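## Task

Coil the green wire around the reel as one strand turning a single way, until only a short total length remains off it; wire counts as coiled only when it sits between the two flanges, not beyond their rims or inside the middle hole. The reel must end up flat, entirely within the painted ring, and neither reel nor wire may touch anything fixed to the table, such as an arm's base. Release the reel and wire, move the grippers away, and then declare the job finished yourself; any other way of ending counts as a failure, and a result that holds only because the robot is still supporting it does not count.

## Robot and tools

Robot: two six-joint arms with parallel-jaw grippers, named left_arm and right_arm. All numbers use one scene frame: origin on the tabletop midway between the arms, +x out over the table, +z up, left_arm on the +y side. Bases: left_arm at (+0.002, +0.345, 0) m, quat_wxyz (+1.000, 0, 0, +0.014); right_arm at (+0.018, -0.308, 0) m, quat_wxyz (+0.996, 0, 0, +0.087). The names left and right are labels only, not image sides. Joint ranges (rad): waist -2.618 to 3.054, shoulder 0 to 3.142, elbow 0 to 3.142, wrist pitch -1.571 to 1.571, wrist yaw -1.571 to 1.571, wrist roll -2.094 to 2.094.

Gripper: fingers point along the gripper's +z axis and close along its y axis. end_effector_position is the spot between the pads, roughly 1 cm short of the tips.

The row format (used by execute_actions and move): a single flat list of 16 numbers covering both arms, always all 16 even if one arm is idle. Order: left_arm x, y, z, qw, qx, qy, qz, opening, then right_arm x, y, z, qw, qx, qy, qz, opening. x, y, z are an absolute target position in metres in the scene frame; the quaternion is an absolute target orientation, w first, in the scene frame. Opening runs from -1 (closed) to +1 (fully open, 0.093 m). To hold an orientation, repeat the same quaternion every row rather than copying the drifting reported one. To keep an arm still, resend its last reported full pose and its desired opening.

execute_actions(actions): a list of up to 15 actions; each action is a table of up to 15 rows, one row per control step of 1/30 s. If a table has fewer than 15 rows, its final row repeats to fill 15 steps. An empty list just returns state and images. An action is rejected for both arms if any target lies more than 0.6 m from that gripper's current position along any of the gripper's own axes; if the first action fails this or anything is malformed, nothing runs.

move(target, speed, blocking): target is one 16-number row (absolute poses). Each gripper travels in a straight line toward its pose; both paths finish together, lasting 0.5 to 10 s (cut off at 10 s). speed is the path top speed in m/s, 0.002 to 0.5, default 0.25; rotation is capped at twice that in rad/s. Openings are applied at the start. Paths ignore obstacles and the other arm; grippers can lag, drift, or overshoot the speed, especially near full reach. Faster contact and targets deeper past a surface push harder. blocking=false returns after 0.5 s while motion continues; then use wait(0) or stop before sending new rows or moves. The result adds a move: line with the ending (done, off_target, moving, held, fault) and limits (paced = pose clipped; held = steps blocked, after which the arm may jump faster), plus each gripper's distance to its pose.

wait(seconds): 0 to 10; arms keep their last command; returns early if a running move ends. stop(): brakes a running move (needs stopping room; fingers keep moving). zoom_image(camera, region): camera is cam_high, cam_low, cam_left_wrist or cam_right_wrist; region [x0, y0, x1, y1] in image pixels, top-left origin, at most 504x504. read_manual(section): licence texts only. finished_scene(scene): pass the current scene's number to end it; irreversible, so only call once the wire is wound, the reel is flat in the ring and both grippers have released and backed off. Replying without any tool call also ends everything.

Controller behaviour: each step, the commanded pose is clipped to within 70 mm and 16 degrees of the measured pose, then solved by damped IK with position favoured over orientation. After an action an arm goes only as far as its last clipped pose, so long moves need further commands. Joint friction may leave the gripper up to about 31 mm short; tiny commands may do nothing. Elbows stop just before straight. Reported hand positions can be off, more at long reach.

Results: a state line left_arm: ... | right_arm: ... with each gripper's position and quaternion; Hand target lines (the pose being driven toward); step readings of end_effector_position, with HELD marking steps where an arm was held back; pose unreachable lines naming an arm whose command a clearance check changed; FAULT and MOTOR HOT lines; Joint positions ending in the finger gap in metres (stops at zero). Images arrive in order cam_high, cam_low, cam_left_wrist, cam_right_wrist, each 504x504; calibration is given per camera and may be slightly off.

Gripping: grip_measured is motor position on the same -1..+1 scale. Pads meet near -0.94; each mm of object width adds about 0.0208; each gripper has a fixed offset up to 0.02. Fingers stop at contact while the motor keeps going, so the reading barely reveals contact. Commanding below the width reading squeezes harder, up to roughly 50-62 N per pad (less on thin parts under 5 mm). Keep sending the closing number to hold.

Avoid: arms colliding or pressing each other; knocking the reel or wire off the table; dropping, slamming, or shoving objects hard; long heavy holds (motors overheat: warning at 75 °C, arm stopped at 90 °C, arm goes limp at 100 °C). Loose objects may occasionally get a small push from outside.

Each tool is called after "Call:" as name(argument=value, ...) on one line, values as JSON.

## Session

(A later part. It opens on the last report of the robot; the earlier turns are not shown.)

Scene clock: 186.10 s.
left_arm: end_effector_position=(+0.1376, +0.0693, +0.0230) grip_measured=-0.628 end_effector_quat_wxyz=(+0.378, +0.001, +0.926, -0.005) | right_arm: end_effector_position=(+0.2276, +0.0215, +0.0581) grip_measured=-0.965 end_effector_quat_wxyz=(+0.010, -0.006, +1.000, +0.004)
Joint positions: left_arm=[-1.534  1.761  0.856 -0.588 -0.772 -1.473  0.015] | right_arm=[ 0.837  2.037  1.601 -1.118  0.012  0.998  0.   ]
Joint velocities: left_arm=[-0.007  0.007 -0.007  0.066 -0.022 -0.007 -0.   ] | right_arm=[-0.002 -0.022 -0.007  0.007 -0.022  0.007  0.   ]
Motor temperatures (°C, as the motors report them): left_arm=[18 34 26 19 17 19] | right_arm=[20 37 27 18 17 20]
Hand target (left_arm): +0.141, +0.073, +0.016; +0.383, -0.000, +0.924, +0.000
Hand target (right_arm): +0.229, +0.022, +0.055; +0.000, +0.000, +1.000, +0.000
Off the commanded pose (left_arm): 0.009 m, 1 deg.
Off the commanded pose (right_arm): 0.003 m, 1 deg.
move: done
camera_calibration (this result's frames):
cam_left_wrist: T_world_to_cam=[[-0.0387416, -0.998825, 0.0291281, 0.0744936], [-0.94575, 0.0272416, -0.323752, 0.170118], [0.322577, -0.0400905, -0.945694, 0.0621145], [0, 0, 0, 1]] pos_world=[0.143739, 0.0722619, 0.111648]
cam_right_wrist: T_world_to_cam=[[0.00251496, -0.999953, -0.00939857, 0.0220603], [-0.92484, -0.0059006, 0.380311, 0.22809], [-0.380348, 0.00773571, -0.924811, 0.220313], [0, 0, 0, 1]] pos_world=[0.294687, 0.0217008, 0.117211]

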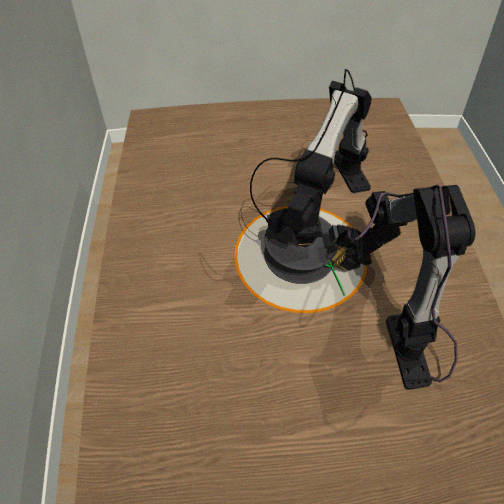

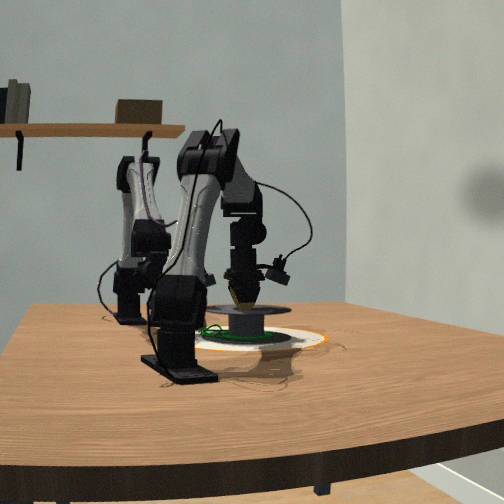

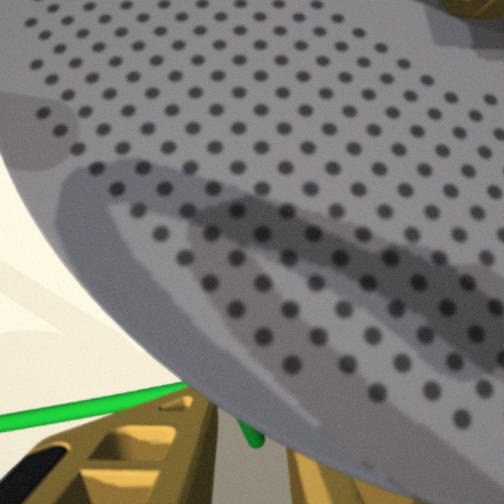

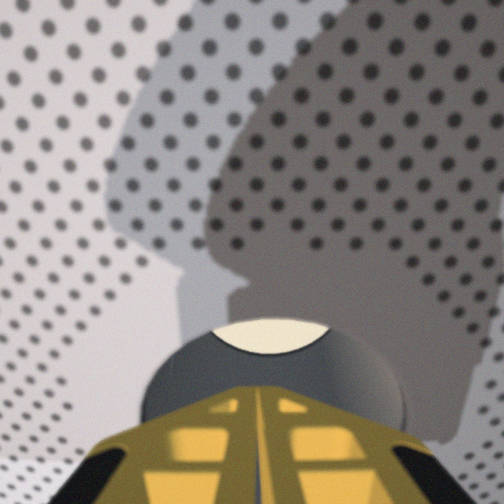

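Call:
move(target=[0.141,0.073,0.006,0.3827,0,0.9239,0,-0.63,0.229,0.022,0.055,0,0,1,0,-0.97], speed=0.02)

Scene clock: 187.73 s.
left_arm: end_effector_position=(+0.1381, +0.0688, +0.0154) grip_measured=-0.628 end_effector_quat_wxyz=(+0.380, -0.000, +0.925, -0.008) | right_arm: end_effector_position=(+0.2276, +0.0215, +0.0581) grip_measured=-0.965 end_effector_quat_wxyz=(+0.010, -0.006, +1.000, +0.004)
Joint positions: left_arm=[-1.534  1.781  0.839 -0.546 -0.776 -1.473  0.015] | right_arm=[ 0.837  2.037  1.601 -1.118  0.012  0.998  0.   ]
Joint velocities: left_arm=[ 0.012 -0.027  0.012 -0.066  0.007  0.007  0.   ] | right_arm=[-0.002 -0.002 -0.002  0.022  0.037 -0.037  0.   ]
Motor temperatures (°C, as the motors report them): left_arm=[18 34 25 19 17 19] | right_arm=[20 37 27 18 17 20]
Hand target (left_arm): +0.141, +0.073, +0.007; +0.383, -0.000, +0.924, +0.000
Hand target (right_arm): +0.229, +0.022, +0.055; +0.000, +0.000, +1.000, +0.000
Off the commanded pose (left_arm): 0.011 m, 1 deg.
Off the commanded pose (right_arm): 0.003 m, 1 deg.
move: off_target (left_arm)
camera_calibration (this result's frames):
cam_left_wrist: T_world_to_cam=[[-0.0385713, -0.998636, 0.0351864, 0.0740534], [-0.944386, 0.0249229, -0.327892, 0.168183], [0.326568, -0.0458768, -0.94406, 0.0545849], [0, 0, 0, 1]] pos_world=[0.14386, 0.072265, 0.104072]
cam_right_wrist: T_world_to_cam=[[0.00251496, -0.999953, -0.00939857, 0.0220603], [-0.92484, -0.0059006, 0.380311, 0.22809], [-0.380348, 0.00773571, -0.924811, 0.220313], [0, 0, 0, 1]] pos_world=[0.294687, 0.0217008, 0.117211]

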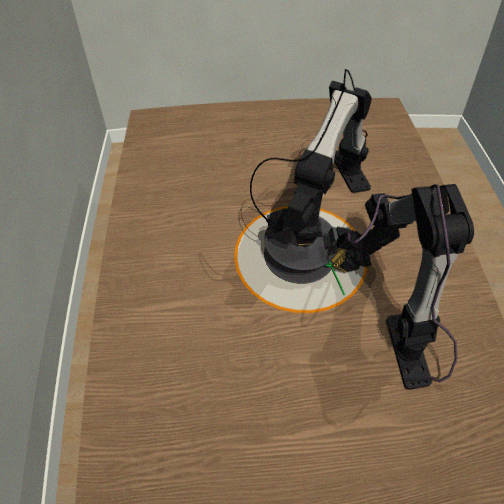

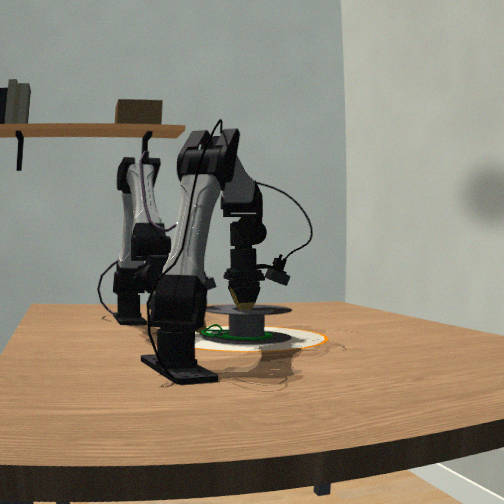

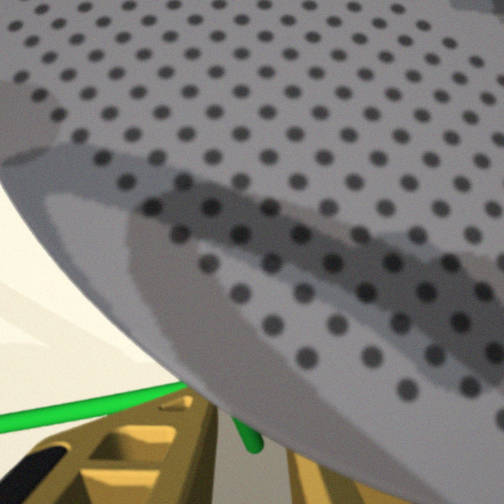

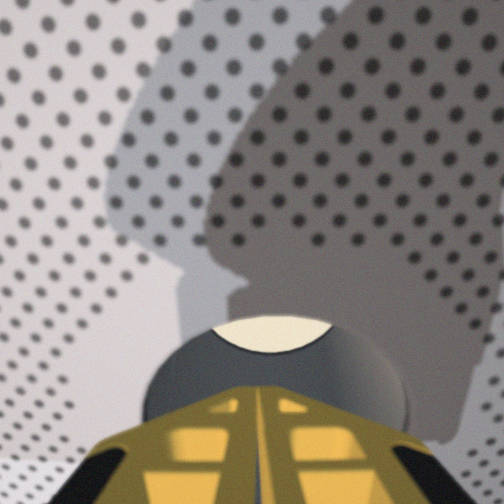

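Call:
move(target=[0.141,0.073,0.006,0.3827,0,0.9239,0,-0.97,0.229,0.022,0.055,0,0,1,0,-0.97], speed=0.02)

Scene clock: 188.93 s.
left_arm: end_effector_position=(+0.1383, +0.0684, +0.0156) grip_measured=-0.961 end_effector_quat_wxyz=(+0.380, -0.001, +0.925, -0.009) | right_arm: end_effector_position=(+0.2276, +0.0215, +0.0581) grip_measured=-0.965 end_effector_quat_wxyz=(+0.010, -0.006, +1.000, +0.004)
Joint positions: left_arm=[-1.534  1.781  0.839 -0.543 -0.777 -1.473  0.   ] | right_arm=[ 0.837  2.037  1.601 -1.118  0.012  0.998  0.   ]
Joint velocities: left_arm=[ 0.002 -0.002  0.017  0.007  0.007  0.022  0.   ] | right_arm=[-0.012  0.012 -0.007  0.081 -0.022 -0.007  0.   ]
Motor temperatures (°C, as the motors report them): left_arm=[18 34 25 19 17 19] | right_arm=[20 37 27 18 17 20]
Hand target (left_arm): +0.141, +0.073, +0.006; +0.382, -0.000, +0.924, +0.000
Hand target (right_arm): +0.229, +0.022, +0.055; +0.000, +0.000, +1.000, +0.000
Off the commanded pose (left_arm): 0.011 m, 1 deg.
Off the commanded pose (right_arm): 0.003 m, 1 deg.
move: off_target (left_arm)
camera_calibration (this result's frames):
cam_left_wrist: T_world_to_cam=[[-0.0385213, -0.99856, 0.0373452, 0.0735869], [-0.943967, 0.024105, -0.329159, 0.168423], [0.327784, -0.0479322, -0.943536, 0.0546384], [0, 0, 0, 1]] pos_world=[0.143911, 0.07204, 0.104243]
cam_right_wrist: T_world_to_cam=[[0.00251496, -0.999953, -0.00939857, 0.0220603], [-0.92484, -0.0059006, 0.380311, 0.22809], [-0.380348, 0.00773571, -0.924811, 0.220313], [0, 0, 0, 1]] pos_world=[0.294687, 0.0217008, 0.117211]

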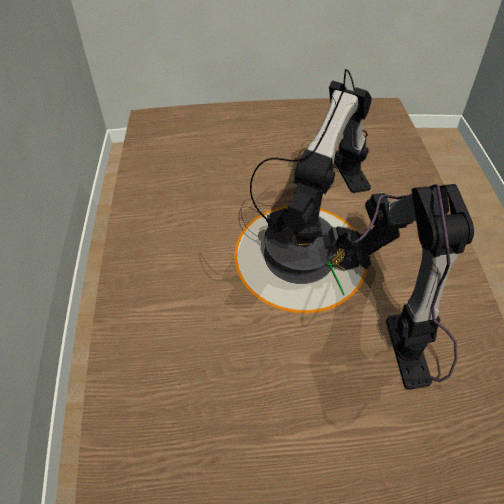

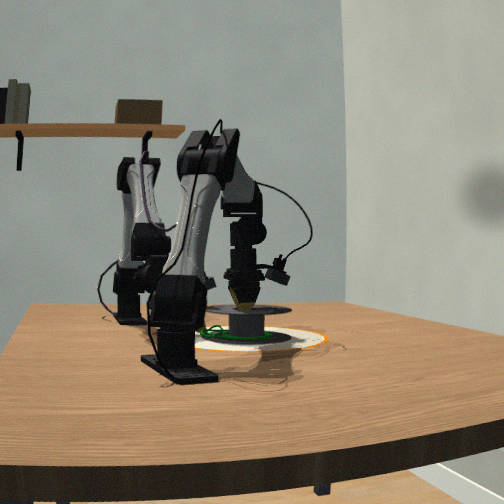

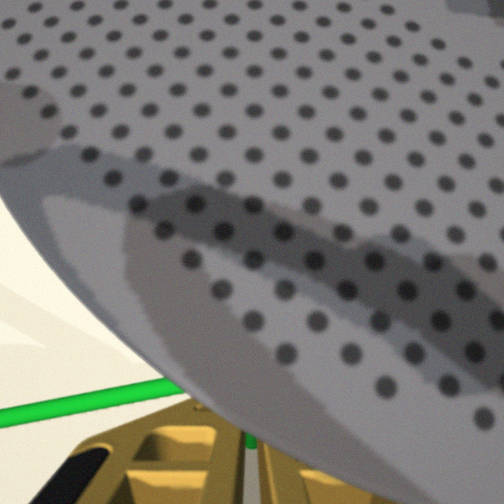

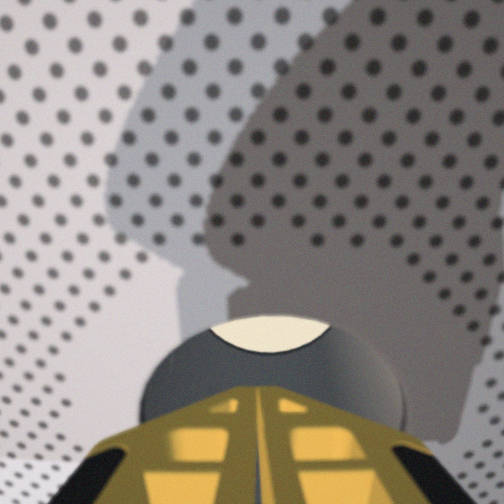

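Call:
move(target=[0.095,0.078,0.016,0.3827,0,0.9239,0,-0.97,0.229,0.022,0.055,0,0,1,0,-0.97], speed=0.04)

Scene clock: 191.83 s.
left_arm: end_effector_position=(+0.0983, +0.0835, +0.0162) grip_measured=-0.962 end_effector_quat_wxyz=(+0.383, -0.003, +0.924, -0.003) | right_arm: end_effector_position=(+0.2276, +0.0215, +0.0581) grip_measured=-0.965 end_effector_quat_wxyz=(+0.010, -0.006, +1.000, +0.004)
Joint positions: left_arm=[-1.687  1.781  0.839 -0.713 -0.783 -1.7    0.   ] | right_arm=[ 0.837  2.037  1.601 -1.118  0.012  0.998  0.   ]
Joint velocities: left_arm=[-0.022 -0.007 -0.007 -0.007  0.022 -0.007  0.   ] | right_arm=[ 0.002  0.002 -0.002 -0.007  0.051 -0.007  0.   ]
Motor temperatures (°C, as the motors report them): left_arm=[18 33 25 19 17 19] | right_arm=[20 37 27 18 17 20]
Hand target (left_arm): +0.096, +0.079, +0.016; +0.383, -0.000, +0.924, +0.001
Hand target (right_arm): +0.229, +0.022, +0.055; +0.000, +0.000, +1.000, +0.000
Off the commanded pose (left_arm): 0.006 m, 0 deg.
Off the commanded pose (right_arm): 0.003 m, 1 deg.
move: done
camera_calibration (this result's frames):
cam_left_wrist: T_world_to_cam=[[-0.0298189, -0.99917, 0.0277342, 0.0865486], [-0.942284, 0.0188424, -0.334285, 0.130885], [0.333485, -0.0361015, -0.942064, 0.0675069], [0, 0, 0, 1]] pos_world=[0.1034, 0.0864477, 0.104948]
cam_right_wrist: T_world_to_cam=[[0.00251496, -0.999953, -0.00939857, 0.0220603], [-0.92484, -0.0059006, 0.380311, 0.22809], [-0.380348, 0.00773571, -0.924811, 0.220313], [0, 0, 0, 1]] pos_world=[0.294687, 0.0217008, 0.117211]

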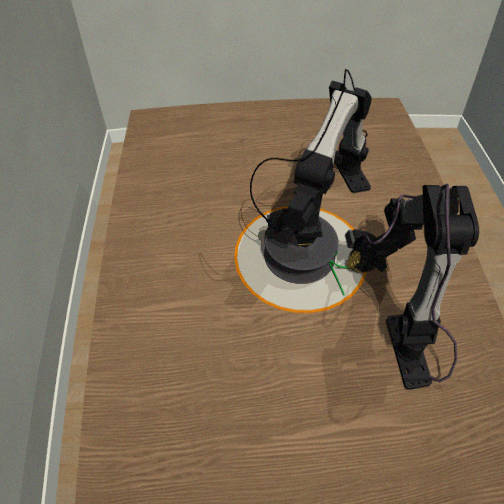

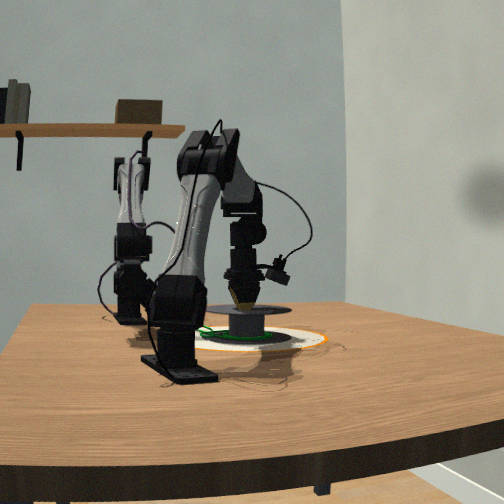

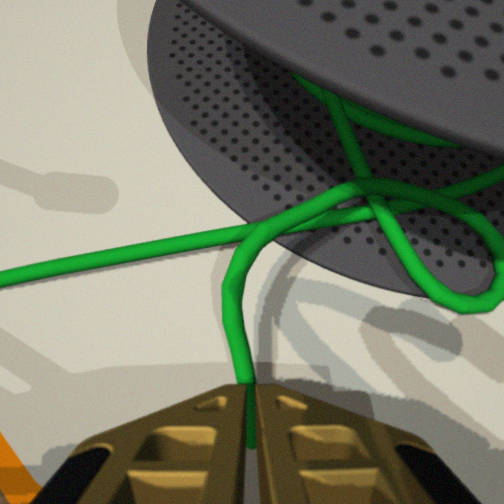

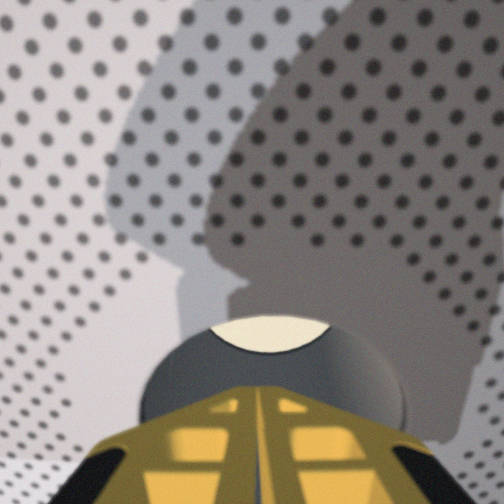

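Call:
move(target=[0.045,0.075,0.022,0.3794,0.1206,0.9160,-0.0499,-0.97,0.229,0.022,0.055,0,0,1,0,-0.97], speed=0.04)

Scene clock: 200.73 s.
left_arm: end_effector_position=(+0.0491, +0.0765, +0.0201) grip_measured=-0.966 end_effector_quat_wxyz=(+0.386, +0.120, +0.914, -0.036) | right_arm: end_effector_position=(+0.2276, +0.0215, +0.0581) grip_measured=-0.965 end_effector_quat_wxyz=(+0.010, -0.006, +1.000, +0.004)
Joint positions: left_arm=[-1.883  1.736  0.797 -0.695 -0.795 -1.621  0.   ] | right_arm=[ 0.837  2.037  1.601 -1.118  0.012  0.998  0.   ]
Joint velocities: left_arm=[ 0.007  0.017 -0.017 -0.022 -0.007 -0.007  0.   ] | right_arm=[ 0.007  0.007 -0.007  0.022 -0.022  0.081  0.   ]
Motor temperatures (°C, as the motors report them): left_arm=[18 33 26 19 17 19] | right_arm=[20 37 27 18 17 20]
Hand target (left_arm): +0.046, +0.076, +0.022; +0.380, +0.121, +0.916, -0.049
Hand target (right_arm): +0.229, +0.022, +0.055; +0.000, +0.000, +1.000, +0.000
Off the commanded pose (left_arm): 0.005 m, 2 deg.
Off the commanded pose (right_arm): 0.003 m, 1 deg.
move: done
camera_calibration (this result's frames):
cam_left_wrist: T_world_to_cam=[[-0.278777, -0.960323, -0.00797529, 0.0878485], [-0.901459, 0.264535, -0.342625, 0.0653228], [0.331141, -0.0883267, -0.939438, 0.0913569], [0, 0, 0, 1]] pos_world=[0.053124, 0.075152, 0.108906]
cam_right_wrist: T_world_to_cam=[[0.00251496, -0.999953, -0.00939857, 0.0220603], [-0.92484, -0.0059006, 0.380311, 0.22809], [-0.380348, 0.00773571, -0.924811, 0.220313], [0, 0, 0, 1]] pos_world=[0.294687, 0.0217008, 0.117211]

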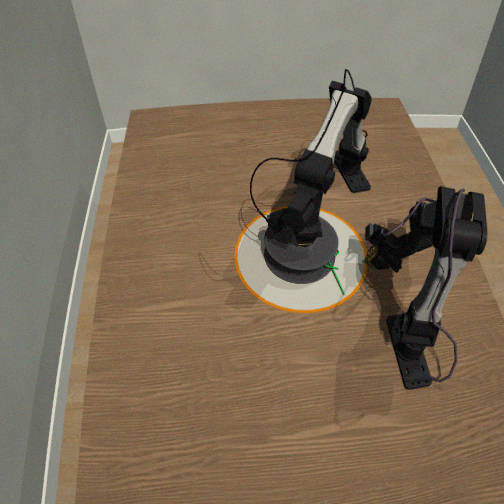

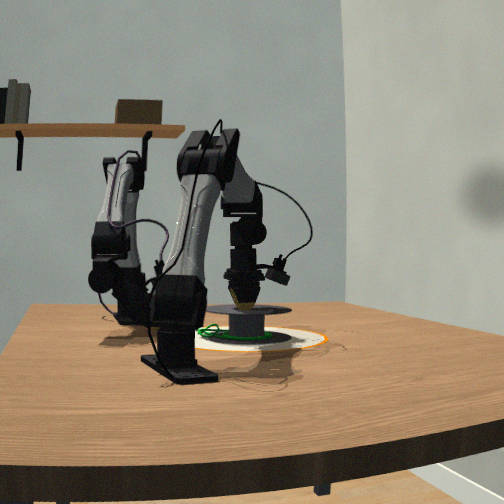

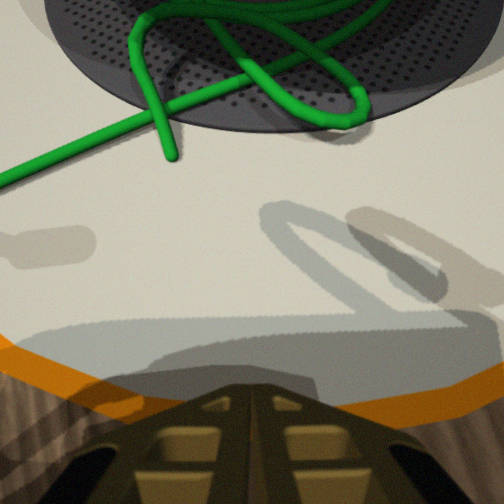

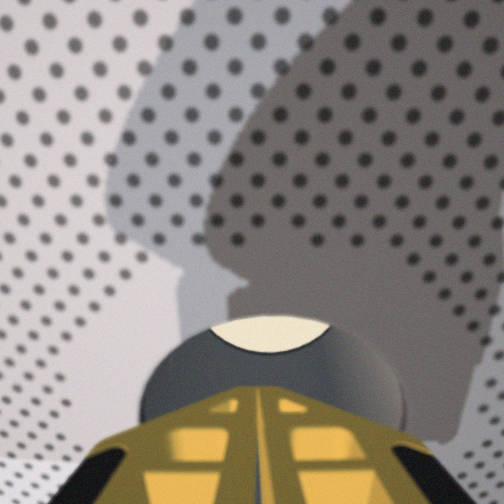

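Call:
move(target=[0.100,0.074,0.040,0.3827,0,0.9239,0,-0.63,0.229,0.022,0.055,0,0,1,0,-0.97], speed=0.15)

Scene clock: 211.57 s.
left_arm: end_effector_position=(+0.0988, +0.0733, +0.0419) grip_measured=-0.632 end_effector_quat_wxyz=(+0.386, +0.002, +0.922, -0.011) | right_arm: end_effector_position=(+0.2276, +0.0215, +0.0581) grip_measured=-0.965 end_effector_quat_wxyz=(+0.010, -0.006, +1.000, +0.004)
Joint positions: left_arm=[-1.686  1.736  0.906 -0.8   -0.792 -1.679  0.015] | right_arm=[ 0.837  2.037  1.601 -1.118  0.012  0.998  0.   ]
Joint velocities: left_arm=[ 0.002  0.002 -0.007 -0.125 -0.066 -0.051 -0.   ] | right_arm=[-0.007  0.012  0.002  0.022 -0.022 -0.037  0.   ]
Motor temperatures (°C, as the motors report them): left_arm=[18 33 25 19 17 19] | right_arm=[20 38 28 18 17 20]
Hand target (left_arm): +0.099, +0.073, +0.040; +0.382, -0.000, +0.924, -0.001
Hand target (right_arm): +0.229, +0.022, +0.055; +0.000, +0.000, +1.000, +0.000
Off the commanded pose (left_arm): 0.002 m, 1 deg.
Off the commanded pose (right_arm): 0.003 m, 1 deg.
move: done
camera_calibration (this result's frames):
cam_left_wrist: T_world_to_cam=[[-0.0446181, -0.99826, 0.0385641, 0.0765687], [-0.939405, 0.0287911, -0.341598, 0.139455], [0.339893, -0.0514688, -0.939055, 0.0915257], [0, 0, 0, 1]] pos_world=[0.103312, 0.0771311, 0.130632]
cam_right_wrist: T_world_to_cam=[[0.00251496, -0.999953, -0.00939857, 0.0220603], [-0.92484, -0.0059006, 0.380311, 0.22809], [-0.380348, 0.00773571, -0.924811, 0.220313], [0, 0, 0, 1]] pos_world=[0.294687, 0.0217008, 0.117211]

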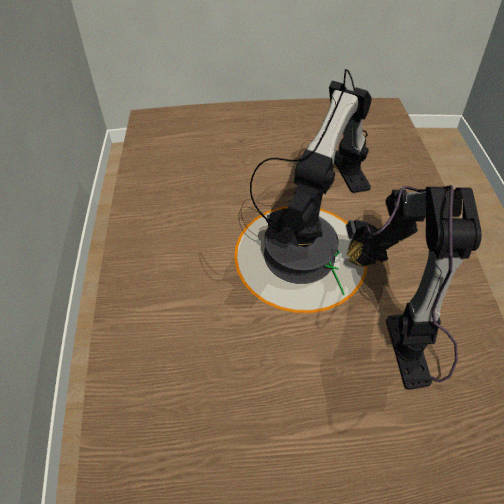

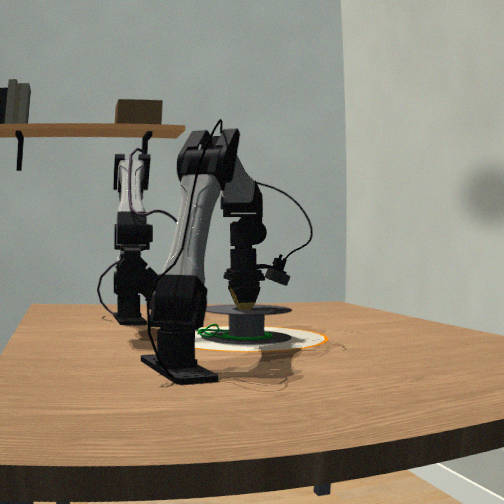

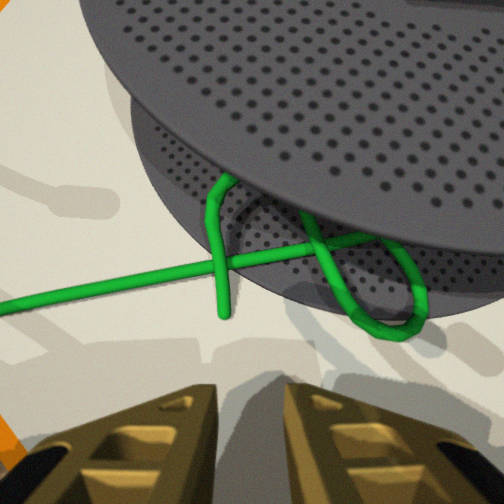

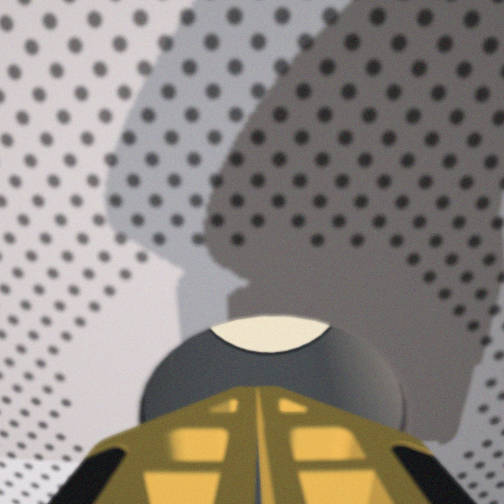

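Call:
move(target=[0.122,0.082,0.026,0.3827,0,0.9239,0,-0.63,0.229,0.022,0.055,0,0,1,0,-0.97], speed=0.06)

Scene clock: 215.10 s.
left_arm: end_effector_position=(+0.1207, +0.0794, +0.0302) grip_measured=-0.632 end_effector_quat_wxyz=(+0.386, +0.001, +0.923, -0.001) | right_arm: end_effector_position=(+0.2276, +0.0215, +0.0581) grip_measured=-0.965 end_effector_quat_wxyz=(+0.010, -0.006, +1.000, +0.004)
Joint positions: left_arm=[-1.604  1.736  0.851 -0.689 -0.792 -1.575  0.015] | right_arm=[ 0.837  2.037  1.601 -1.118  0.012  0.998  0.   ]
Joint velocities: left_arm=[-0.027  0.002 -0.007  0.066  0.022  0.007  0.001] | right_arm=[-0.002 -0.017  0.007  0.022  0.022 -0.051  0.   ]
Motor temperatures (°C, as the motors report them): left_arm=[18 32 25 19 17 19] | right_arm=[20 38 28 18 17 20]
Hand target (left_arm): +0.122, +0.082, +0.026; +0.383, +0.000, +0.924, -0.000
Hand target (right_arm): +0.229, +0.022, +0.055; +0.000, +0.000, +1.000, +0.000
Off the commanded pose (left_arm): 0.005 m, 0 deg.
Off the commanded pose (right_arm): 0.003 m, 1 deg.
move: done
camera_calibration (this result's frames):
cam_left_wrist: T_world_to_cam=[[-0.035647, -0.999155, 0.0204807, 0.0835748], [-0.94025, 0.0265876, -0.339445, 0.156022], [0.338613, -0.0313571, -0.940403, 0.0720468], [0, 0, 0, 1]] pos_world=[0.125282, 0.0816151, 0.119002]
cam_right_wrist: T_world_to_cam=[[0.00251496, -0.999953, -0.00939857, 0.0220603], [-0.92484, -0.0059006, 0.380311, 0.22809], [-0.380348, 0.00773571, -0.924811, 0.220313], [0, 0, 0, 1]] pos_world=[0.294687, 0.0217008, 0.117211]

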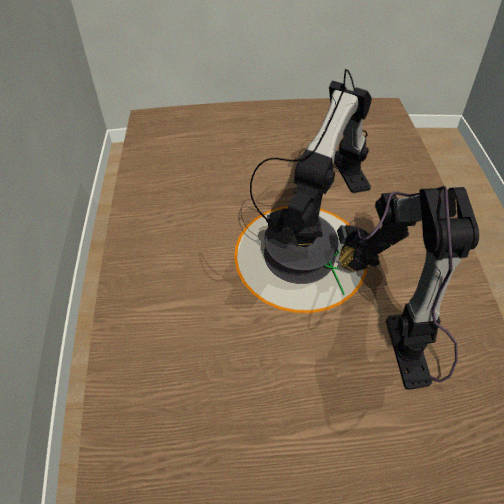

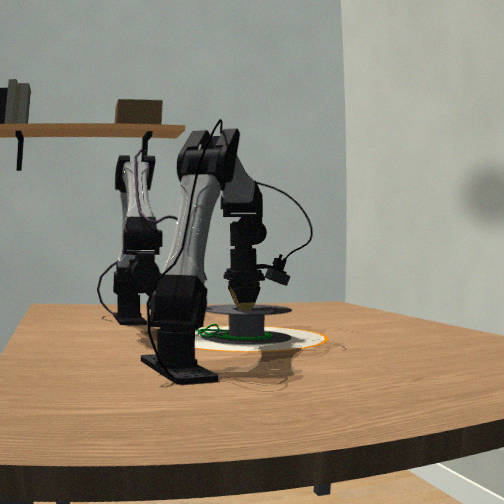

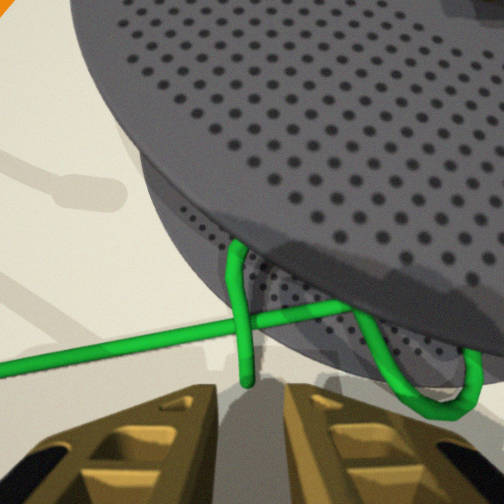

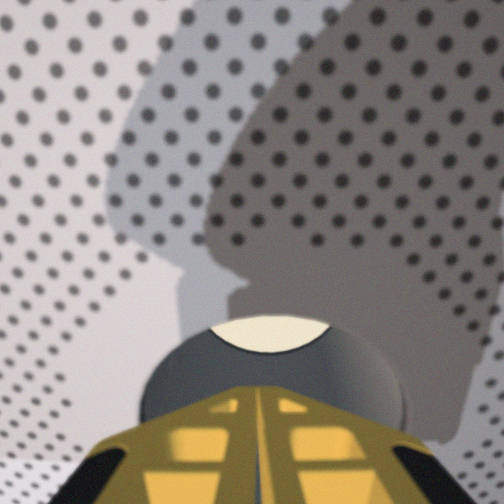

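Call:
move(target=[0.141,0.082,0.008,0.3827,0,0.9239,0,-0.63,0.229,0.022,0.055,0,0,1,0,-0.97], speed=0.04)

Scene clock: 216.97 s.
left_arm: end_effector_position=(+0.1398, +0.0778, +0.0170) grip_measured=-0.632 end_effector_quat_wxyz=(+0.387, -0.002, +0.922, -0.008) | right_arm: end_effector_position=(+0.2276, +0.0215, +0.0581) grip_measured=-0.965 end_effector_quat_wxyz=(+0.010, -0.006, +1.000, +0.004)
Joint positions: left_arm=[-1.533  1.752  0.801 -0.533 -0.792 -1.473  0.015] | right_arm=[ 0.837  2.037  1.601 -1.118  0.012  0.998  0.   ]
Joint velocities: left_arm=[-0.032  0.002  0.007 -0.007  0.037 -0.007  0.001] | right_arm=[-0.007  0.007 -0.012  0.037  0.007 -0.051  0.   ]
Motor temperatures (°C, as the motors report them): left_arm=[18 32 25 19 17 19] | right_arm=[20 38 28 18 17 20]
Hand target (left_arm): +0.141, +0.082, +0.008; +0.383, +0.000, +0.924, -0.000
Hand target (right_arm): +0.229, +0.022, +0.055; +0.000, +0.000, +1.000, +0.000
Off the commanded pose (left_arm): 0.010 m, 1 deg.
Off the commanded pose (right_arm): 0.003 m, 1 deg.
move: done
camera_calibration (this result's frames):
cam_left_wrist: T_world_to_cam=[[-0.036647, -0.998672, 0.0362144, 0.0827427], [-0.939043, 0.0220173, -0.343095, 0.169784], [0.341842, -0.0465803, -0.938602, 0.0537933], [0, 0, 0, 1]] pos_world=[0.144078, 0.0814003, 0.105746]
cam_right_wrist: T_world_to_cam=[[0.00251496, -0.999953, -0.00939857, 0.0220603], [-0.92484, -0.0059006, 0.380311, 0.22809], [-0.380348, 0.00773571, -0.924811, 0.220313], [0, 0, 0, 1]] pos_world=[0.294687, 0.0217008, 0.117211]

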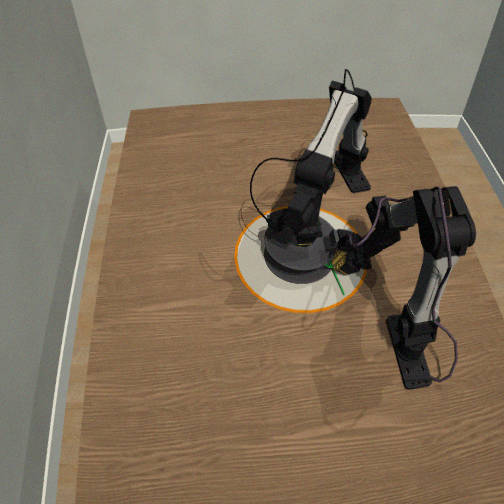

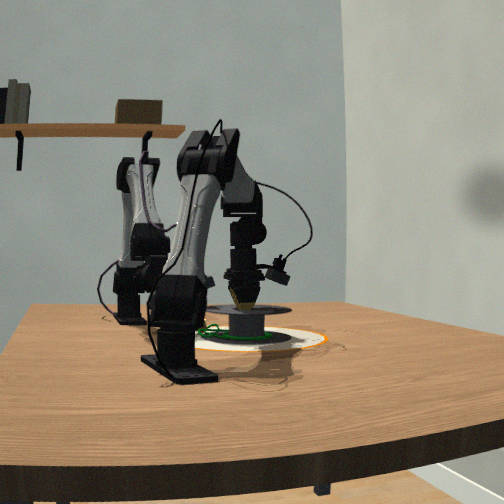

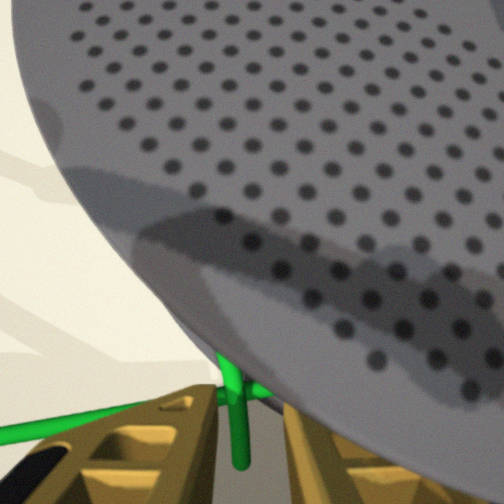

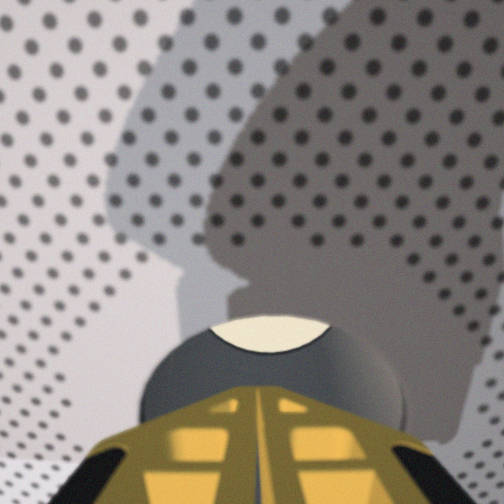

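Call:
move(target=[0.141,0.082,0.008,0.3827,0,0.9239,0,-1.0,0.229,0.022,0.055,0,0,1,0,-0.97], speed=0.04)

Scene clock: 218.10 s.
left_arm: end_effector_position=(+0.1398, +0.0773, +0.0170) grip_measured=-0.994 end_effector_quat_wxyz=(+0.387, -0.001, +0.922, -0.009) | right_arm: end_effector_position=(+0.2276, +0.0215, +0.0581) grip_measured=-0.965 end_effector_quat_wxyz=(+0.010, -0.006, +1.000, +0.004)
Joint positions: left_arm=[-1.533  1.752  0.801 -0.531 -0.792 -1.472  0.   ] | right_arm=[ 0.837  2.037  1.601 -1.118  0.012  0.998  0.   ]
Joint velocities: left_arm=[ 0.012  0.002  0.012 -0.066 -0.037 -0.022  0.   ] | right_arm=[ 0.002 -0.002  0.012 -0.007 -0.007 -0.037  0.   ]
Motor temperatures (°C, as the motors report them): left_arm=[18 32 25 19 17 19] | right_arm=[20 38 28 18 17 20]
Hand target (left_arm): +0.141, +0.082, +0.008; +0.383, -0.000, +0.924, -0.000
Hand target (right_arm): +0.229, +0.022, +0.055; +0.000, +0.000, +1.000, +0.000
Off the commanded pose (left_arm): 0.010 m, 1 deg.
Off the commanded pose (right_arm): 0.003 m, 1 deg.
move: done
camera_calibration (this result's frames):
cam_left_wrist: T_world_to_cam=[[-0.0374529, -0.998588, 0.037673, 0.0823867], [-0.938968, 0.022266, -0.343283, 0.169807], [0.34196, -0.0482307, -0.938476, 0.0539082], [0, 0, 0, 1]] pos_world=[0.144095, 0.0810895, 0.10578]
cam_right_wrist: T_world_to_cam=[[0.00251496, -0.999953, -0.00939857, 0.0220603], [-0.92484, -0.0059006, 0.380311, 0.22809], [-0.380348, 0.00773571, -0.924811, 0.220313], [0, 0, 0, 1]] pos_world=[0.294687, 0.0217008, 0.117211]

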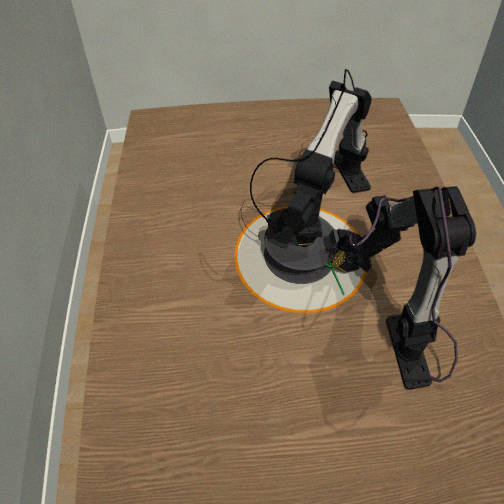

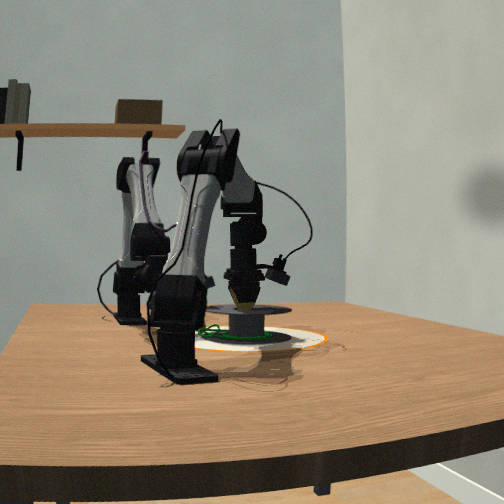

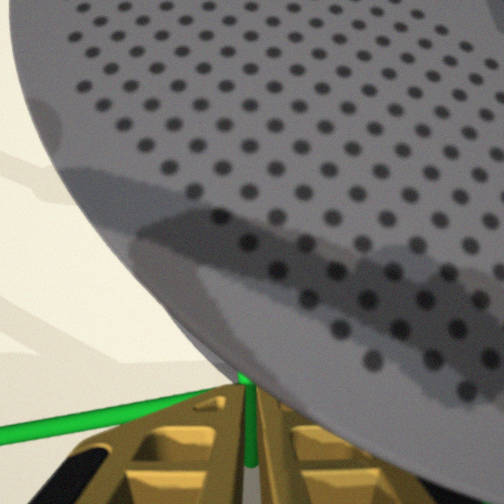

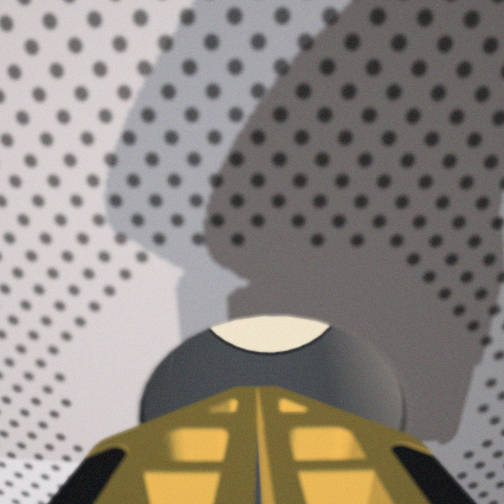

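Call:
move(target=[0.105,0.075,0.045,0.3827,0,0.9239,0,-1.0,0.229,0.022,0.055,0,0,1,0,-0.97], speed=0.05)

Scene clock: 223.20 s.
left_arm: end_effector_position=(+0.1088, +0.0813, +0.0362) grip_measured=-0.994 end_effector_quat_wxyz=(+0.387, +0.004, +0.922, +0.014) | right_arm: end_effector_position=(+0.2276, +0.0215, +0.0581) grip_measured=-0.965 end_effector_quat_wxyz=(+0.010, -0.006, +1.000, +0.004)
Joint positions: left_arm=[-1.649  1.752  0.898 -0.801 -0.792 -1.649  0.   ] | right_arm=[ 0.837  2.037  1.601 -1.118  0.012  0.998  0.   ]
Joint velocities: left_arm=[-0.002 -0.022 -0.012 -0.051  0.007  0.022  0.   ] | right_arm=[-0.007 -0.007 -0.007 -0.022  0.081  0.007  0.   ]
Motor temperatures (°C, as the motors report them): left_arm=[18 31 25 19 17 19] | right_arm=[20 38 28 18 17 20]
Hand target (left_arm): +0.105, +0.076, +0.045; +0.383, -0.000, +0.924, +0.001
Hand target (right_arm): +0.229, +0.022, +0.055; +0.000, +0.000, +1.000, +0.000
Off the commanded pose (left_arm): 0.011 m, 2 deg.
Off the commanded pose (right_arm): 0.003 m, 1 deg.
move: off_target (left_arm)
camera_calibration (this result's frames):
cam_left_wrist: T_world_to_cam=[[-0.0292394, -0.999536, -0.008581, 0.0853348], [-0.939383, 0.0304116, -0.341519, 0.146491], [0.341621, -0.00192495, -0.939836, 0.0790442], [0, 0, 0, 1]] pos_world=[0.113103, 0.0809923, 0.12505]
cam_right_wrist: T_world_to_cam=[[0.00251496, -0.999953, -0.00939857, 0.0220603], [-0.92484, -0.0059006, 0.380311, 0.22809], [-0.380348, 0.00773571, -0.924811, 0.220313], [0, 0, 0, 1]] pos_world=[0.294687, 0.0217008, 0.117211]

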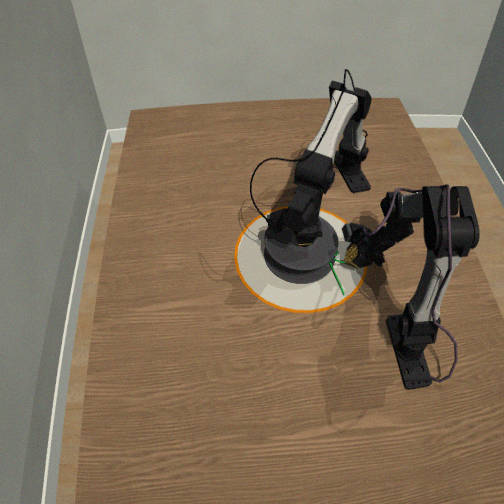

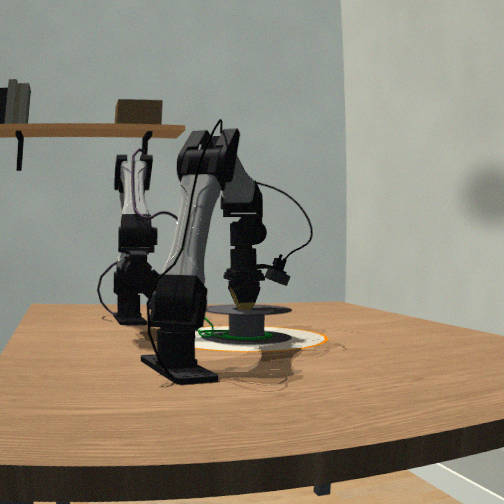

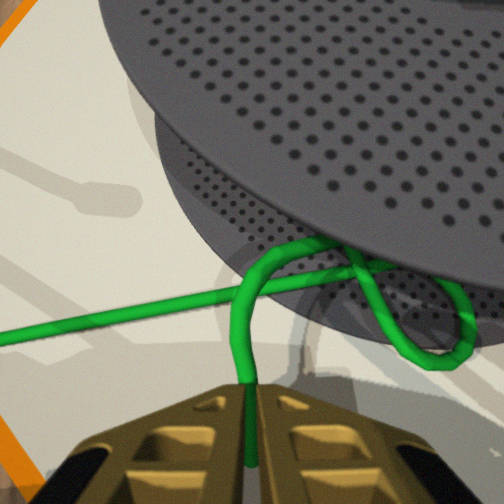

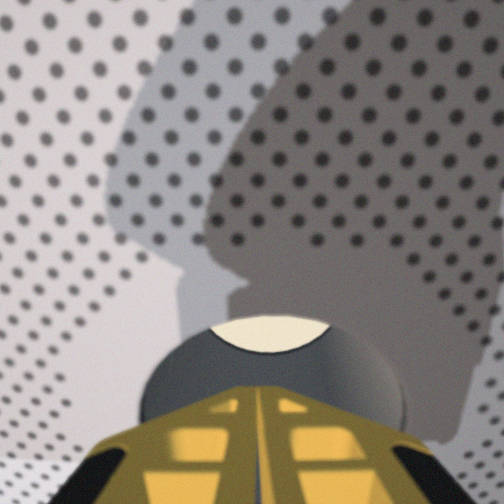

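Call:
move(target=[0.088,0.068,0.068,0.1710,0.1710,0.9698,-0.0301,-1.0,0.229,0.022,0.055,0,0,1,0,-0.97], speed=0.06)

Scene clock: 229.40 s.
left_arm: end_effector_position=(+0.0867, +0.0717, +0.0569) grip_measured=-0.994 end_effector_quat_wxyz=(+0.174, +0.174, +0.969, -0.015) | right_arm: end_effector_position=(+0.2276, +0.0215, +0.0581) grip_measured=-0.965 end_effector_quat_wxyz=(+0.010, -0.006, +1.000, +0.004)
Joint positions: left_arm=[-1.488  1.546  0.945 -0.836 -0.325 -1.083  0.   ] | right_arm=[ 0.837  2.037  1.601 -1.118  0.012  0.998  0.   ]
Joint velocities: left_arm=[ 0.007 -0.002  0.002 -0.095 -0.022  0.007  0.   ] | right_arm=[-0.002 -0.012  0.002 -0.007 -0.066  0.022  0.   ]
Motor temperatures (°C, as the motors report them): left_arm=[18 32 25 19 17 19] | right_arm=[20 38 28 18 17 20]
Hand target (left_arm): +0.087, +0.068, +0.068; +0.171, +0.172, +0.970, -0.031
Hand target (right_arm): +0.229, +0.022, +0.055; +0.000, +0.000, +1.000, +0.000
Off the commanded pose (left_arm): 0.012 m, 2 deg.
Off the commanded pose (right_arm): 0.003 m, 1 deg.
move: off_target (left_arm)
camera_calibration (this result's frames):
cam_left_wrist: T_world_to_cam=[[-0.362653, -0.931923, 0.0012622, 0.0988057], [-0.927527, 0.361073, 0.0965362, 0.0834454], [-0.0904201, 0.0338384, -0.995329, 0.144034], [0, 0, 0, 1]] pos_world=[0.126254, 0.0570757, 0.135181]
cam_right_wrist: T_world_to_cam=[[0.00251496, -0.999953, -0.00939857, 0.0220603], [-0.92484, -0.0059006, 0.380311, 0.22809], [-0.380348, 0.00773571, -0.924811, 0.220313], [0, 0, 0, 1]] pos_world=[0.294687, 0.0217008, 0.117211]

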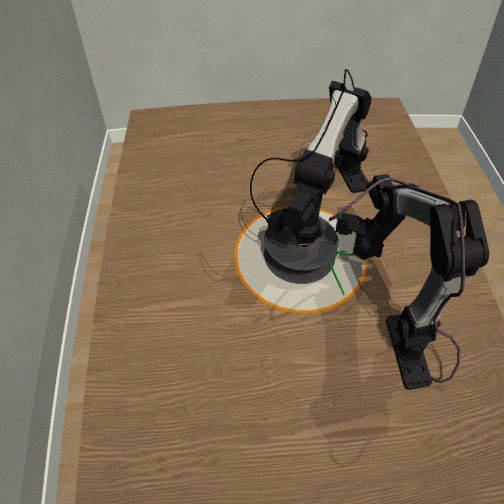

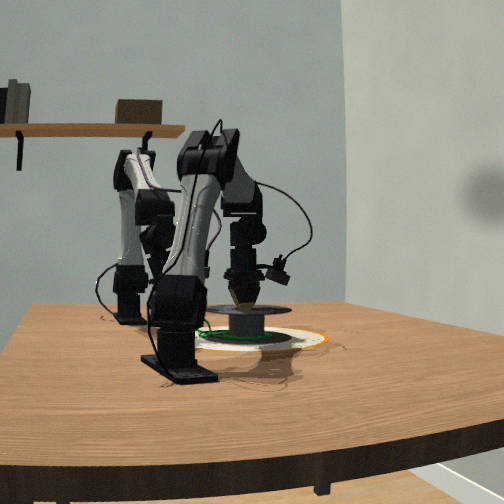

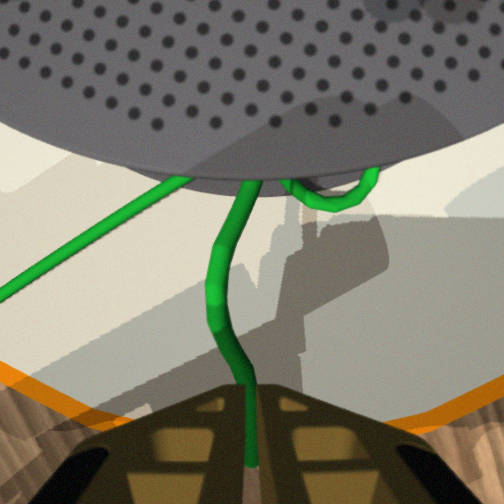

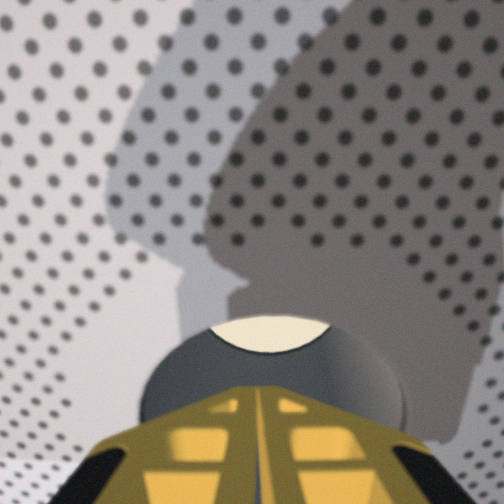

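Call:
move(target=[0.085,0.058,0.080,0,0.5736,0.8192,0,-1.0,0.229,0.022,0.055,0,0,1,0,-0.97], speed=0.3)

Scene clock: 231.90 s.
left_arm: end_effector_position=(+0.0840, +0.0585, +0.0820) grip_measured=-0.994 end_effector_quat_wxyz=(+0.013, +0.573, +0.820, -0.001) | right_arm: end_effector_position=(+0.2276, +0.0215, +0.0581) grip_measured=-0.965 end_effector_quat_wxyz=(+0.010, -0.006, +1.000, +0.004)
Joint positions: left_arm=[-1.328  1.668  1.221 -1.103 -0.014 -0.081  0.   ] | right_arm=[ 0.837  2.037  1.601 -1.118  0.012  0.998  0.   ]
Joint velocities: left_arm=[-0.007 -0.002 -0.022  0.051 -0.051  0.037  0.   ] | right_arm=[ 0.012 -0.007 -0.007  0.007 -0.007 -0.022  0.   ]
Motor temperatures (°C, as the motors report them): left_arm=[18 31 26 19 17 19] | right_arm=[20 38 28 18 17 20]
Hand target (left_arm): +0.084, +0.058, +0.081; +0.001, +0.573, +0.820, -0.001
Hand target (right_arm): +0.229, +0.022, +0.055; +0.000, +0.000, +1.000, +0.000
Off the commanded pose (left_arm): 0.002 m, 1 deg.
Off the commanded pose (right_arm): 0.003 m, 1 deg.
move: done
camera_calibration (this result's frames):
cam_left_wrist: T_world_to_cam=[[-0.942142, -0.334316, 0.0245111, 0.0972316], [-0.295284, 0.862308, 0.411378, -0.024938], [-0.158666, 0.380339, -0.911135, 0.147754], [0, 0, 0, 1]] pos_world=[0.107686, -0.00218629, 0.1425]
cam_right_wrist: T_world_to_cam=[[0.00251496, -0.999953, -0.00939857, 0.0220603], [-0.92484, -0.0059006, 0.380311, 0.22809], [-0.380348, 0.00773571, -0.924811, 0.220313], [0, 0, 0, 1]] pos_world=[0.294687, 0.0217008, 0.117211]

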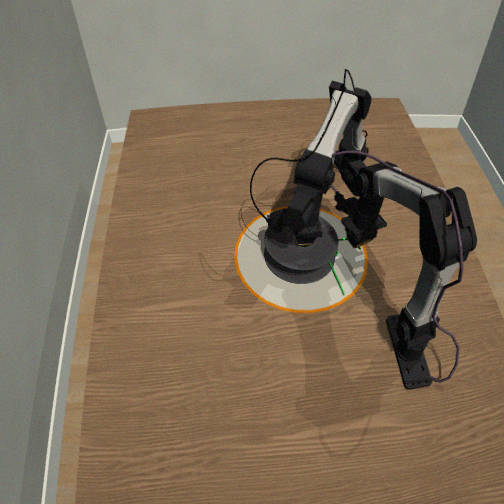

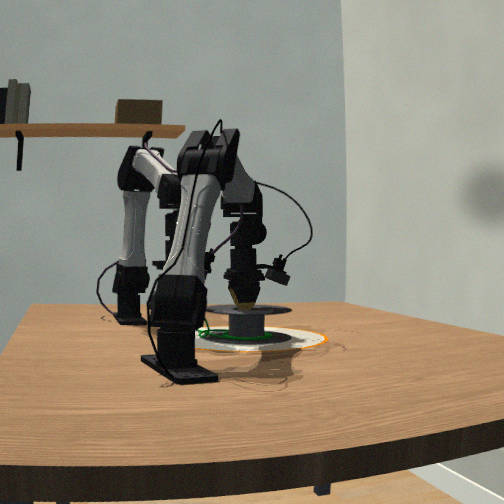

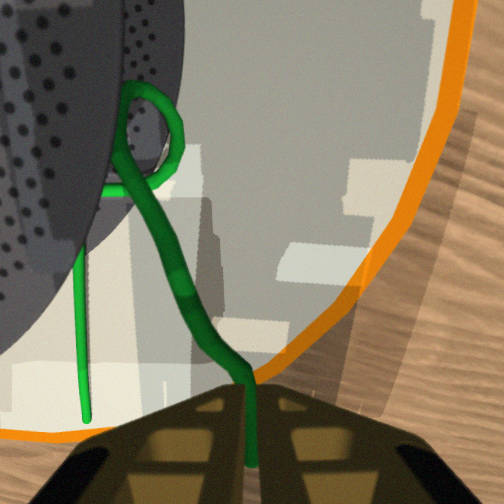

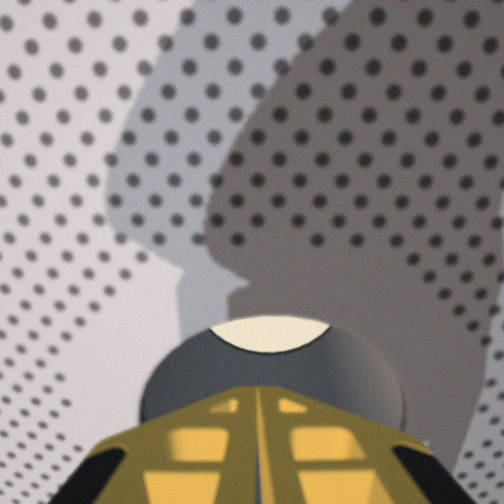

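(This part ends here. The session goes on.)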